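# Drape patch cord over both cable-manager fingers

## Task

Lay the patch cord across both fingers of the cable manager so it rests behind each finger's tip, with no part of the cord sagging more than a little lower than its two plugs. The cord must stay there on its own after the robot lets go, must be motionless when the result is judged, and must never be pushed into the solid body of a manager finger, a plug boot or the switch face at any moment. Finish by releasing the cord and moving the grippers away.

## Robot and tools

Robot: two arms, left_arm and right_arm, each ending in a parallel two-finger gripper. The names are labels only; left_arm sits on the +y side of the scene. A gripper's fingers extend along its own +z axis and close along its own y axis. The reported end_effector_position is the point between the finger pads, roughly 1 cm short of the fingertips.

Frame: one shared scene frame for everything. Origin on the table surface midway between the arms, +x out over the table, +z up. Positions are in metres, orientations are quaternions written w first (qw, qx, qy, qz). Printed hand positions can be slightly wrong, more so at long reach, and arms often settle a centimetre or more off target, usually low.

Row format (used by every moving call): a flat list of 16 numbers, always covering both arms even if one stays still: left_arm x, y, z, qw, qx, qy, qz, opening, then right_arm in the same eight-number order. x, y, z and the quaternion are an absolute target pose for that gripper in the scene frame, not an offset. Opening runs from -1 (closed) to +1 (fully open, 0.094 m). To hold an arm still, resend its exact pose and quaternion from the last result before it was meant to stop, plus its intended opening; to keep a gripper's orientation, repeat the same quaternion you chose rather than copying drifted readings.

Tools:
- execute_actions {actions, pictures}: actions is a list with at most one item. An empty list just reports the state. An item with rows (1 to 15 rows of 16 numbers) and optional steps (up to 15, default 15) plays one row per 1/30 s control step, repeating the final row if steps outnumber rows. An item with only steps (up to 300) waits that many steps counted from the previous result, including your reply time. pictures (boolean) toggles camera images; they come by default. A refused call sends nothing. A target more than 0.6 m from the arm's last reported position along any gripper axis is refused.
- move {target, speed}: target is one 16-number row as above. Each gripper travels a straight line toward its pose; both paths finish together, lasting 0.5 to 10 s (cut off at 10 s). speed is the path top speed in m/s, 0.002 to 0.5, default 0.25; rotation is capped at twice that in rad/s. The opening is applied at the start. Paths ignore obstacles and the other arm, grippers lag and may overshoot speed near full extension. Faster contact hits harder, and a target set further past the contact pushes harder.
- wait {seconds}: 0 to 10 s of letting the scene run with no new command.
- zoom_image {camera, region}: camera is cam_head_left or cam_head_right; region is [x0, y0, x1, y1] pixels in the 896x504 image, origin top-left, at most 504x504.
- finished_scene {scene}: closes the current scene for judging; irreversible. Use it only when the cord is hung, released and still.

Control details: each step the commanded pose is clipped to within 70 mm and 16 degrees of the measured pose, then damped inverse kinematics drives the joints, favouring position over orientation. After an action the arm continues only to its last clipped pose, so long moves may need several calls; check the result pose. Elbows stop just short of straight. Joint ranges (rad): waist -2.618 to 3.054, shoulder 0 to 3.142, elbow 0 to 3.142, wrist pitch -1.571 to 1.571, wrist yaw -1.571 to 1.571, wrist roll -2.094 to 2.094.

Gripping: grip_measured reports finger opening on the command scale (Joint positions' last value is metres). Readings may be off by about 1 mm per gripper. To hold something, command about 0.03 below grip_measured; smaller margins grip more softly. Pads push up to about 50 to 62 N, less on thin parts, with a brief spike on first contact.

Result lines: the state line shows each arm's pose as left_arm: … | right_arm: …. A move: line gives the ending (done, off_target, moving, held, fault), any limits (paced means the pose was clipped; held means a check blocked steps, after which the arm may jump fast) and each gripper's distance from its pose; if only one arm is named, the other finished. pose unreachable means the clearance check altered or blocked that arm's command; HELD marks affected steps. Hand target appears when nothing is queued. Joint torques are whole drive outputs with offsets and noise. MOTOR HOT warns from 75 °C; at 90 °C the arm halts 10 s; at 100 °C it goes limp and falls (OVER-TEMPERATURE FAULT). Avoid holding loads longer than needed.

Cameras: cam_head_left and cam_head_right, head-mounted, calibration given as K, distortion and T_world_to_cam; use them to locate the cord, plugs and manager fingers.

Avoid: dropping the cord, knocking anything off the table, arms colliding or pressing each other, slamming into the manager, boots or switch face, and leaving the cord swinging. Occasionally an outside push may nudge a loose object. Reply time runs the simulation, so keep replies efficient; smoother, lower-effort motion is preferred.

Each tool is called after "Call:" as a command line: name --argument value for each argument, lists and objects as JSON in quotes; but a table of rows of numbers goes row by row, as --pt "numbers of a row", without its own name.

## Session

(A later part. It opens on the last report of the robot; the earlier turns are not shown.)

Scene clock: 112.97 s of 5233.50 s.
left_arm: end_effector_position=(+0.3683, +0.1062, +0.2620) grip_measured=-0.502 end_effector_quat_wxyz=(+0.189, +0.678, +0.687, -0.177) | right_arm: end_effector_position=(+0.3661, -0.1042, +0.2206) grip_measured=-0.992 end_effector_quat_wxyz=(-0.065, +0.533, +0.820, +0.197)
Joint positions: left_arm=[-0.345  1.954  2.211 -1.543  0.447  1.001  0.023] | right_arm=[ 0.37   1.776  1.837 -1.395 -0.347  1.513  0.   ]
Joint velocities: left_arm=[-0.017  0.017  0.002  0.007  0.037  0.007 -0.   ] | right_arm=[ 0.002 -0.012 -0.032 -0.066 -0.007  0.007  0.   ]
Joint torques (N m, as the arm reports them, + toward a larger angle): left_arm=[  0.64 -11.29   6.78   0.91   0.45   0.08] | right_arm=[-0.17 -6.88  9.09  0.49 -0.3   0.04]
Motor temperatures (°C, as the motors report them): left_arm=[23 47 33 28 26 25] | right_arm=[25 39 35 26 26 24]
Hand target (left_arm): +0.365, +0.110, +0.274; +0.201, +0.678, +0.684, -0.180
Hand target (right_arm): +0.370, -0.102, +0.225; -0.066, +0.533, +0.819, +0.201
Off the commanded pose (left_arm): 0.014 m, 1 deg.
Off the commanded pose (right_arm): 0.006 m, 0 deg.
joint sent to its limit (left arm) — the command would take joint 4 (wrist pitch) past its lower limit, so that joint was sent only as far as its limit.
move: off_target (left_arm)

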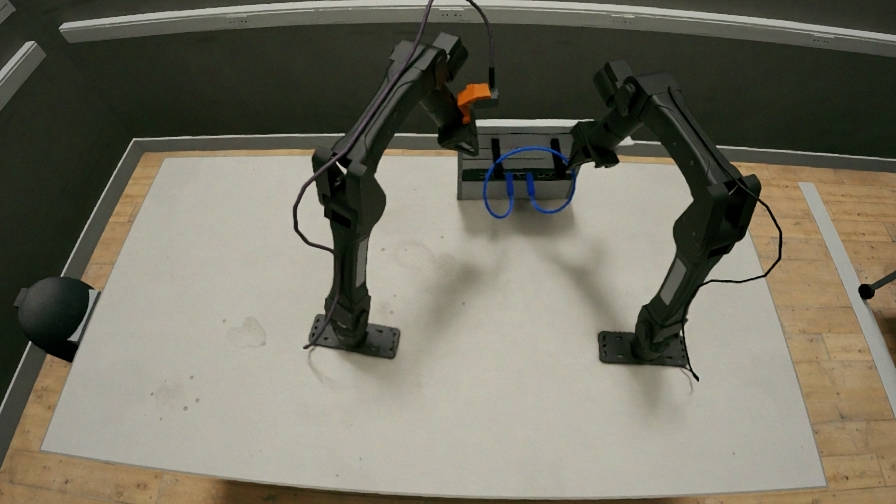

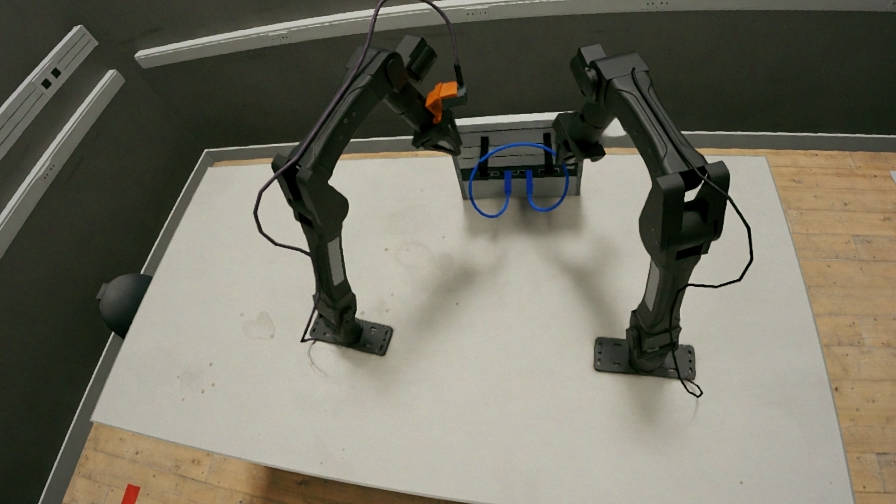

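Cord rests on both fingers. Withdrawing the right arm slowly.

Call:
move --target '[0.33,0.16,0.27, 0.183,0.683,0.683,-0.183, -0.5,  0.315,-0.108,0.228, -0.066,0.533,0.819,0.201, -1]' --speed 0.02

Call:
move --target '[0.30,0.20,0.26, 0.183,0.683,0.683,-0.183, -0.5,  0.29,-0.13,0.26, -0.066,0.533,0.819,0.201, -1]' --speed 0.03

Call:
move --target '[0.25,0.22,0.25, 0.183,0.683,0.683,-0.183, -0.5,  0.23,-0.21,0.24, -0.066,0.533,0.819,0.201, -1]' --speed 0.1

Call:
zoom_image --camera "cam_head_right" --region '[420,100,610,230]'

Call:
zoom_image --camera "cam_head_left" --region '[430,100,620,230]'

Scene clock: 117.90 s of 5233.50 s.
left_arm: end_effector_position=(+0.3380, +0.1568, +0.2670) grip_measured=-0.502 end_effector_quat_wxyz=(+0.190, +0.682, +0.685, -0.171) | right_arm: end_effector_position=(+0.3198, -0.1084, +0.2245) grip_measured=-0.992 end_effector_quat_wxyz=(-0.072, +0.538, +0.817, +0.195)
Joint positions: left_arm=[-0.252  1.75   1.969 -1.545  0.461  1.109  0.023] | right_arm=[ 0.402  1.608  1.662 -1.386 -0.347  1.556  0.   ]
Joint velocities: left_arm=[-0.002 -0.017  0.007 -0.022 -0.037  0.066 -0.001] | right_arm=[ 0.017 -0.007 -0.012  0.022  0.007  0.007  0.   ]
Joint torques (N m, as the arm reports them, + toward a larger angle): left_arm=[ 0.68 -9.49  4.33  0.86  0.49  0.09] | right_arm=[ 0.83 -8.54  4.86  0.67 -0.17  0.04]
Motor temperatures (°C, as the motors report them): left_arm=[23 48 33 27 26 25] | right_arm=[25 40 34 26 26 24]
Hand target (left_arm): +0.331, +0.160, +0.269; +0.189, +0.681, +0.684, -0.181
Hand target (right_arm): +0.315, -0.107, +0.228; -0.066, +0.533, +0.819, +0.201
Off the commanded pose (left_arm): 0.009 m, 2 deg.
Off the commanded pose (right_arm): 0.006 m, 1 deg.
joint sent to its limit (left arm) — the command would take joint 4 (wrist pitch) past its lower limit, so that joint was sent only as far as its limit.
move: done

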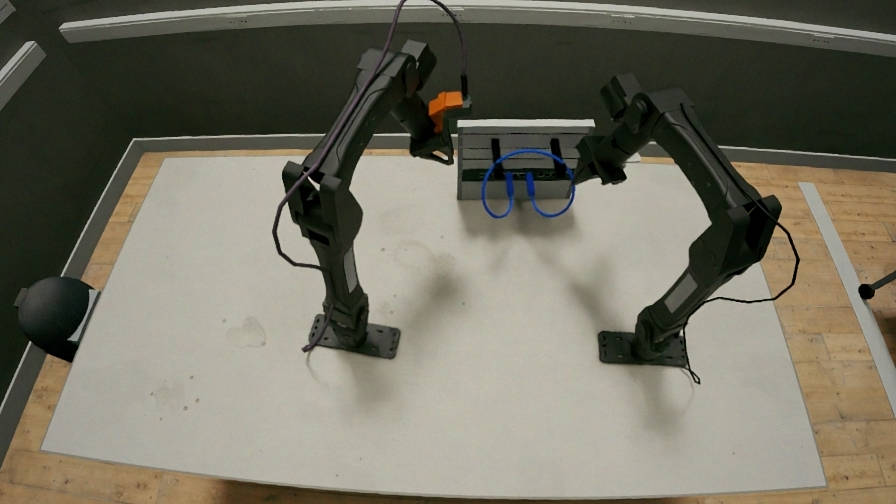

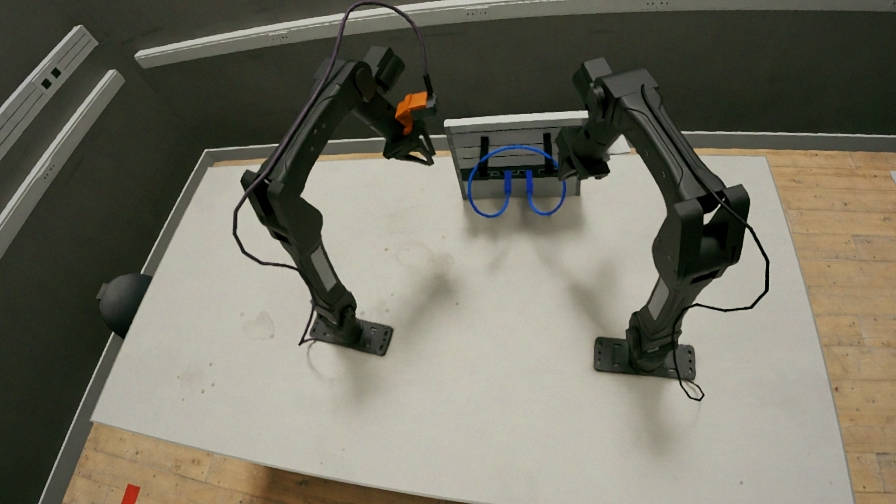

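Scene clock: 120.13 s of 5233.50 s.
left_arm: end_effector_position=(+0.3082, +0.1980, +0.2573) grip_measured=-0.502 end_effector_quat_wxyz=(+0.186, +0.683, +0.686, -0.171) | right_arm: end_effector_position=(+0.2923, -0.1267, +0.2451) grip_measured=-0.992 end_effector_quat_wxyz=(-0.076, +0.537, +0.820, +0.184)
Joint positions: left_arm=[-0.156  1.587  1.751 -1.546  0.478  1.218  0.023] | right_arm=[ 0.375  1.539  1.687 -1.513 -0.347  1.519  0.   ]
Joint velocities: left_arm=[-0.002  0.017  0.002  0.037 -0.037  0.066 -0.001] | right_arm=[ 0.002 -0.007 -0.007 -0.081 -0.037  0.022 -0.001]
Joint torques (N m, as the arm reports them, + toward a larger angle): left_arm=[ 0.72 -8.03  4.45  0.76  0.55  0.12] | right_arm=[-1.02 -7.59  8.49  0.42 -0.31 -0.07]
Motor temperatures (°C, as the motors report them): left_arm=[23 47 33 27 26 25] | right_arm=[25 40 34 26 26 24]
Hand target (left_arm): +0.301, +0.200, +0.259; +0.188, +0.682, +0.684, -0.180
Hand target (right_arm): +0.290, -0.129, +0.260; -0.066, +0.533, +0.819, +0.201
Off the commanded pose (left_arm): 0.009 m, 1 deg.
Off the commanded pose (right_arm): 0.015 m, 2 deg.
joint sent to its limit (left arm) — the command would take joint 4 (wrist pitch) past its lower limit, so that joint was sent only as far as its limit.
move: off_target (right_arm)

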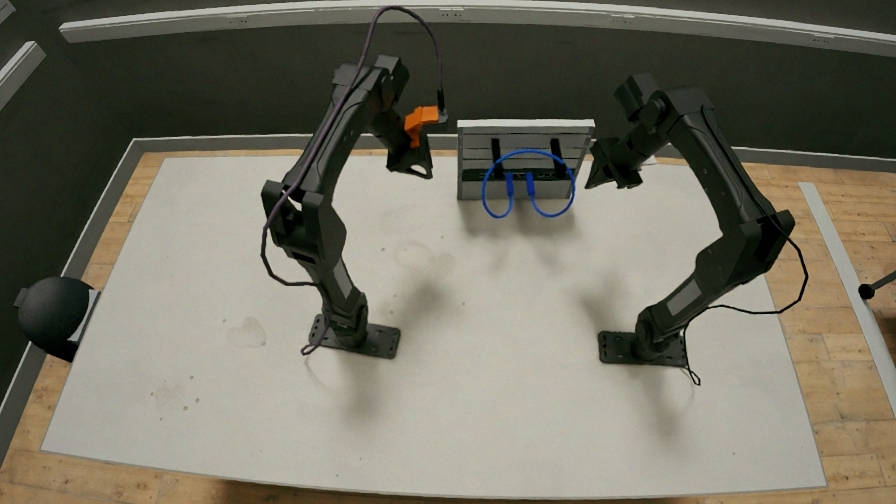

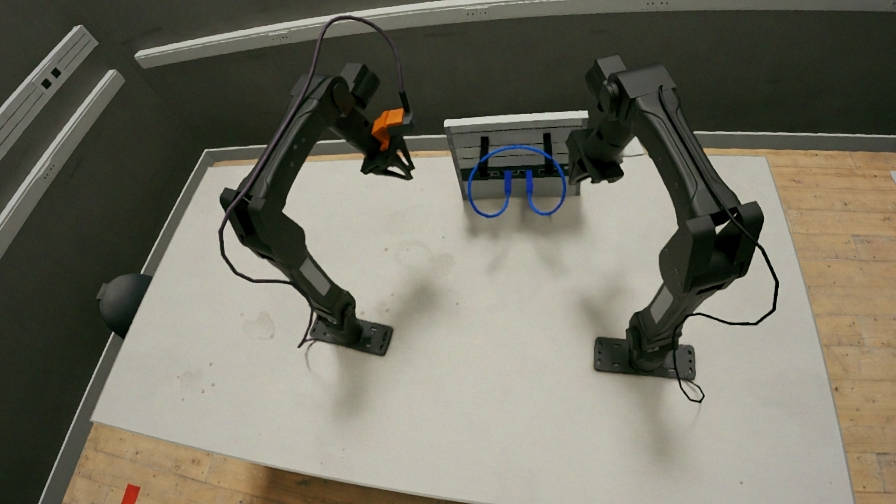

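Scene clock: 121.63 s of 5233.50 s.
left_arm: end_effector_position=(+0.2578, +0.2189, +0.2488) grip_measured=-0.502 end_effector_quat_wxyz=(+0.184, +0.684, +0.685, -0.172) | right_arm: end_effector_position=(+0.2353, -0.2087, +0.2397) grip_measured=-0.992 end_effector_quat_wxyz=(-0.029, +0.540, +0.813, +0.216)
Joint positions: left_arm=[-0.133  1.383  1.531 -1.548  0.482  1.247  0.023] | right_arm=[ 0.056  1.203  1.391 -1.554 -0.392  1.219  0.   ]
Joint velocities: left_arm=[-0.007  0.002  0.002 -0.066  0.022 -0.022 -0.   ] | right_arm=[-0.012  0.002  0.012  0.007  0.051 -0.007 -0.   ]
Joint torques (N m, as the arm reports them, + toward a larger angle): left_arm=[ 0.72 -5.99  4.35  0.75  0.53  0.14] | right_arm=[-1.   -4.48  4.51  0.44 -0.37 -0.07]
Motor temperatures (°C, as the motors report them): left_arm=[23 47 33 27 26 25] | right_arm=[25 40 34 26 26 24]
Hand target (left_arm): +0.250, +0.220, +0.249; +0.186, +0.682, +0.684, -0.181
Hand target (right_arm): +0.229, -0.209, +0.239; -0.032, +0.539, +0.812, +0.220
Off the commanded pose (left_arm): 0.008 m, 1 deg.
Off the commanded pose (right_arm): 0.005 m, 5 deg.
joint sent to its limit (left arm) — the command would take joint 4 (wrist pitch) past its lower limit, so that joint was sent only as far as its limit.
joint sent to its limit (right arm) — the command would take joint 4 (wrist pitch) past its lower limit, so that joint was sent only as far as its limit.
move: off_target (right_arm)

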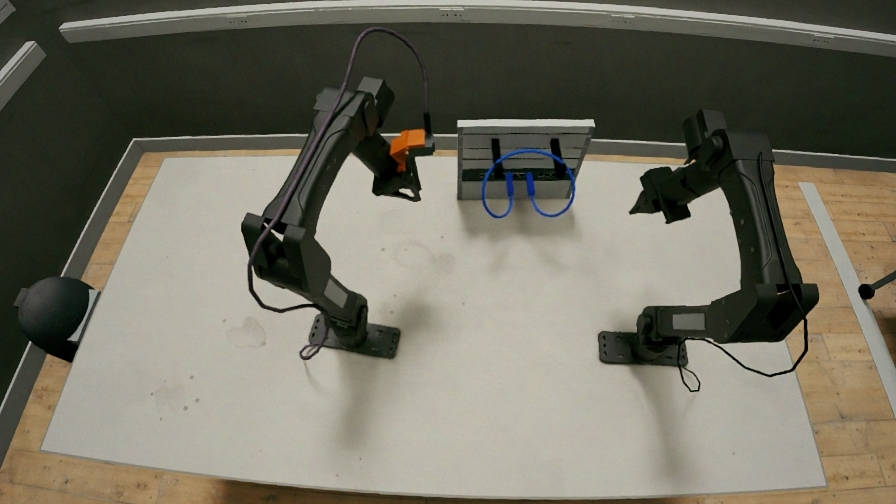

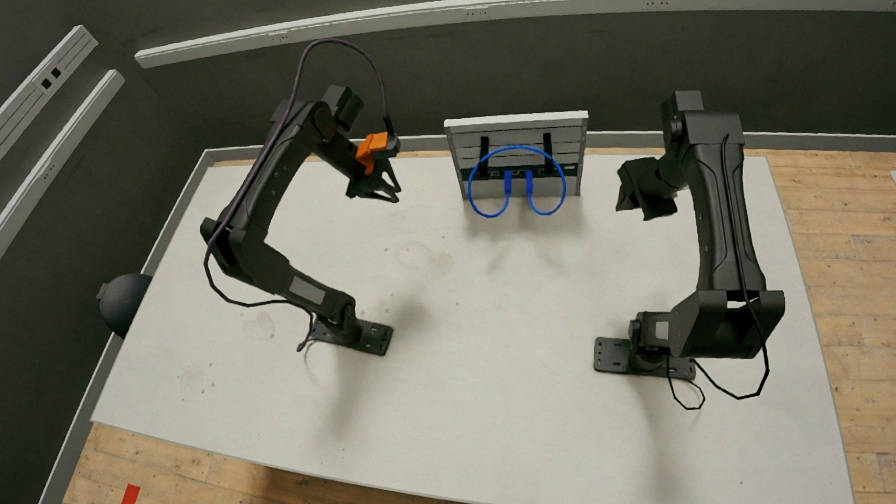

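Region (420, 100, 610, 230) of cam_head_right's 896x504 image, scaled by 2.653, with more detail than that image has; it fills the top 345 rows of this view, and the rest is white.

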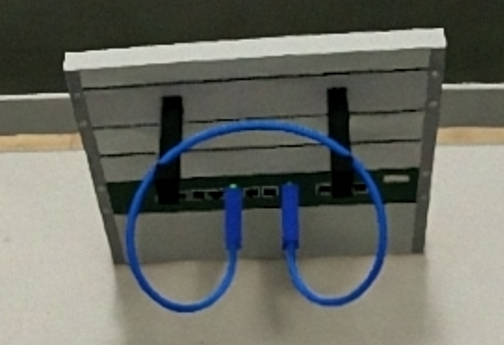

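Region (430, 100, 620, 230) of cam_head_left's 896x504 image, scaled by 2.653, with more detail than that image has; it fills the top 345 rows of this view, and the rest is white.

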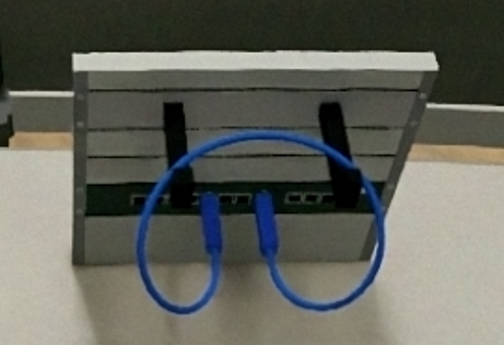

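This matches the accepted scene 1 layout. Checking that it is still.

Call:
wait --seconds 3

Call:
zoom_image --camera "cam_head_left" --region '[430,100,620,230]'

Scene clock: 125.03 s of 5233.50 s.
left_arm: end_effector_position=(+0.2578, +0.2189, +0.2488) grip_measured=-0.502 end_effector_quat_wxyz=(+0.184, +0.684, +0.685, -0.172) | right_arm: end_effector_position=(+0.2353, -0.2085, +0.2398) grip_measured=-0.992 end_effector_quat_wxyz=(-0.029, +0.539, +0.814, +0.216)
Joint positions: left_arm=[-0.133  1.383  1.531 -1.548  0.482  1.247  0.023] | right_arm=[ 0.056  1.203  1.391 -1.554 -0.392  1.215  0.   ]
Joint velocities: left_arm=[-0.017 -0.007 -0.002  0.007  0.037  0.037 -0.001] | right_arm=[-0.007 -0.002 -0.012 -0.081 -0.007  0.007 -0.001]
Joint torques (N m, as the arm reports them, + toward a larger angle): left_arm=[ 0.78 -5.99  4.33  0.74  0.53  0.12] | right_arm=[-0.99 -4.52  4.5   0.47 -0.37 -0.08]
Motor temperatures (°C, as the motors report them): left_arm=[23 46 32 27 26 25] | right_arm=[25 39 33 26 26 24]
Hand target (left_arm): +0.250, +0.220, +0.249; +0.186, +0.682, +0.684, -0.181
Hand target (right_arm): +0.229, -0.209, +0.239; -0.032, +0.539, +0.812, +0.220
Off the commanded pose (left_arm): 0.008 m, 1 deg.
Off the commanded pose (right_arm): 0.006 m, 5 deg.
Steps of this call (steps 1 to 90: nothing new was sent; then 0.40 s passed at rest). Readings (end_effector_position):
1: left_arm (+0.2578, +0.2189, +0.2488) | right_arm (+0.2353, -0.2086, +0.2397)
2: left_arm (+0.2578, +0.2189, +0.2488) | right_arm (+0.2353, -0.2086, +0.2397)
4: left_arm (+0.2578, +0.2189, +0.2488) | right_arm (+0.2353, -0.2086, +0.2397)
8: left_arm (+0.2578, +0.2189, +0.2488) | right_arm (+0.2353, -0.2086, +0.2397)
90: the state above

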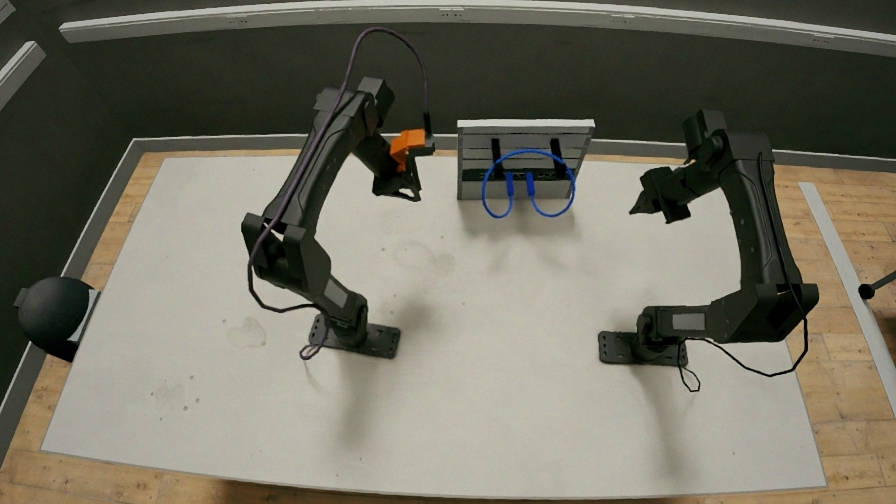

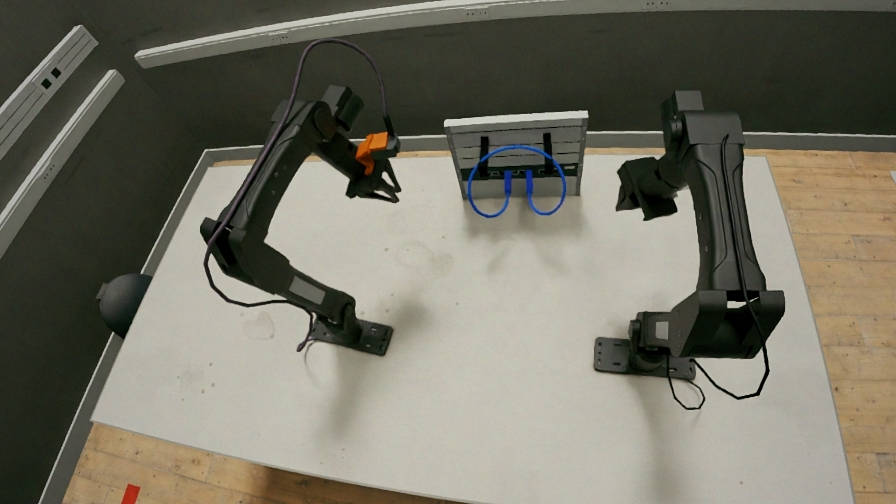

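Region (430, 100, 620, 230) of cam_head_left's 896x504 image, scaled by 2.653, with more detail than that image has; it fills the top 345 rows of this view, and the rest is white.

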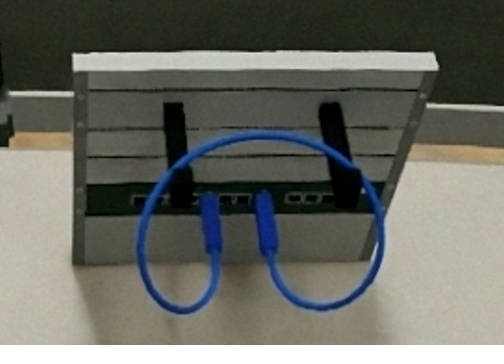

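Call:
finished_scene --scene 2

The scene is finished: the task was done.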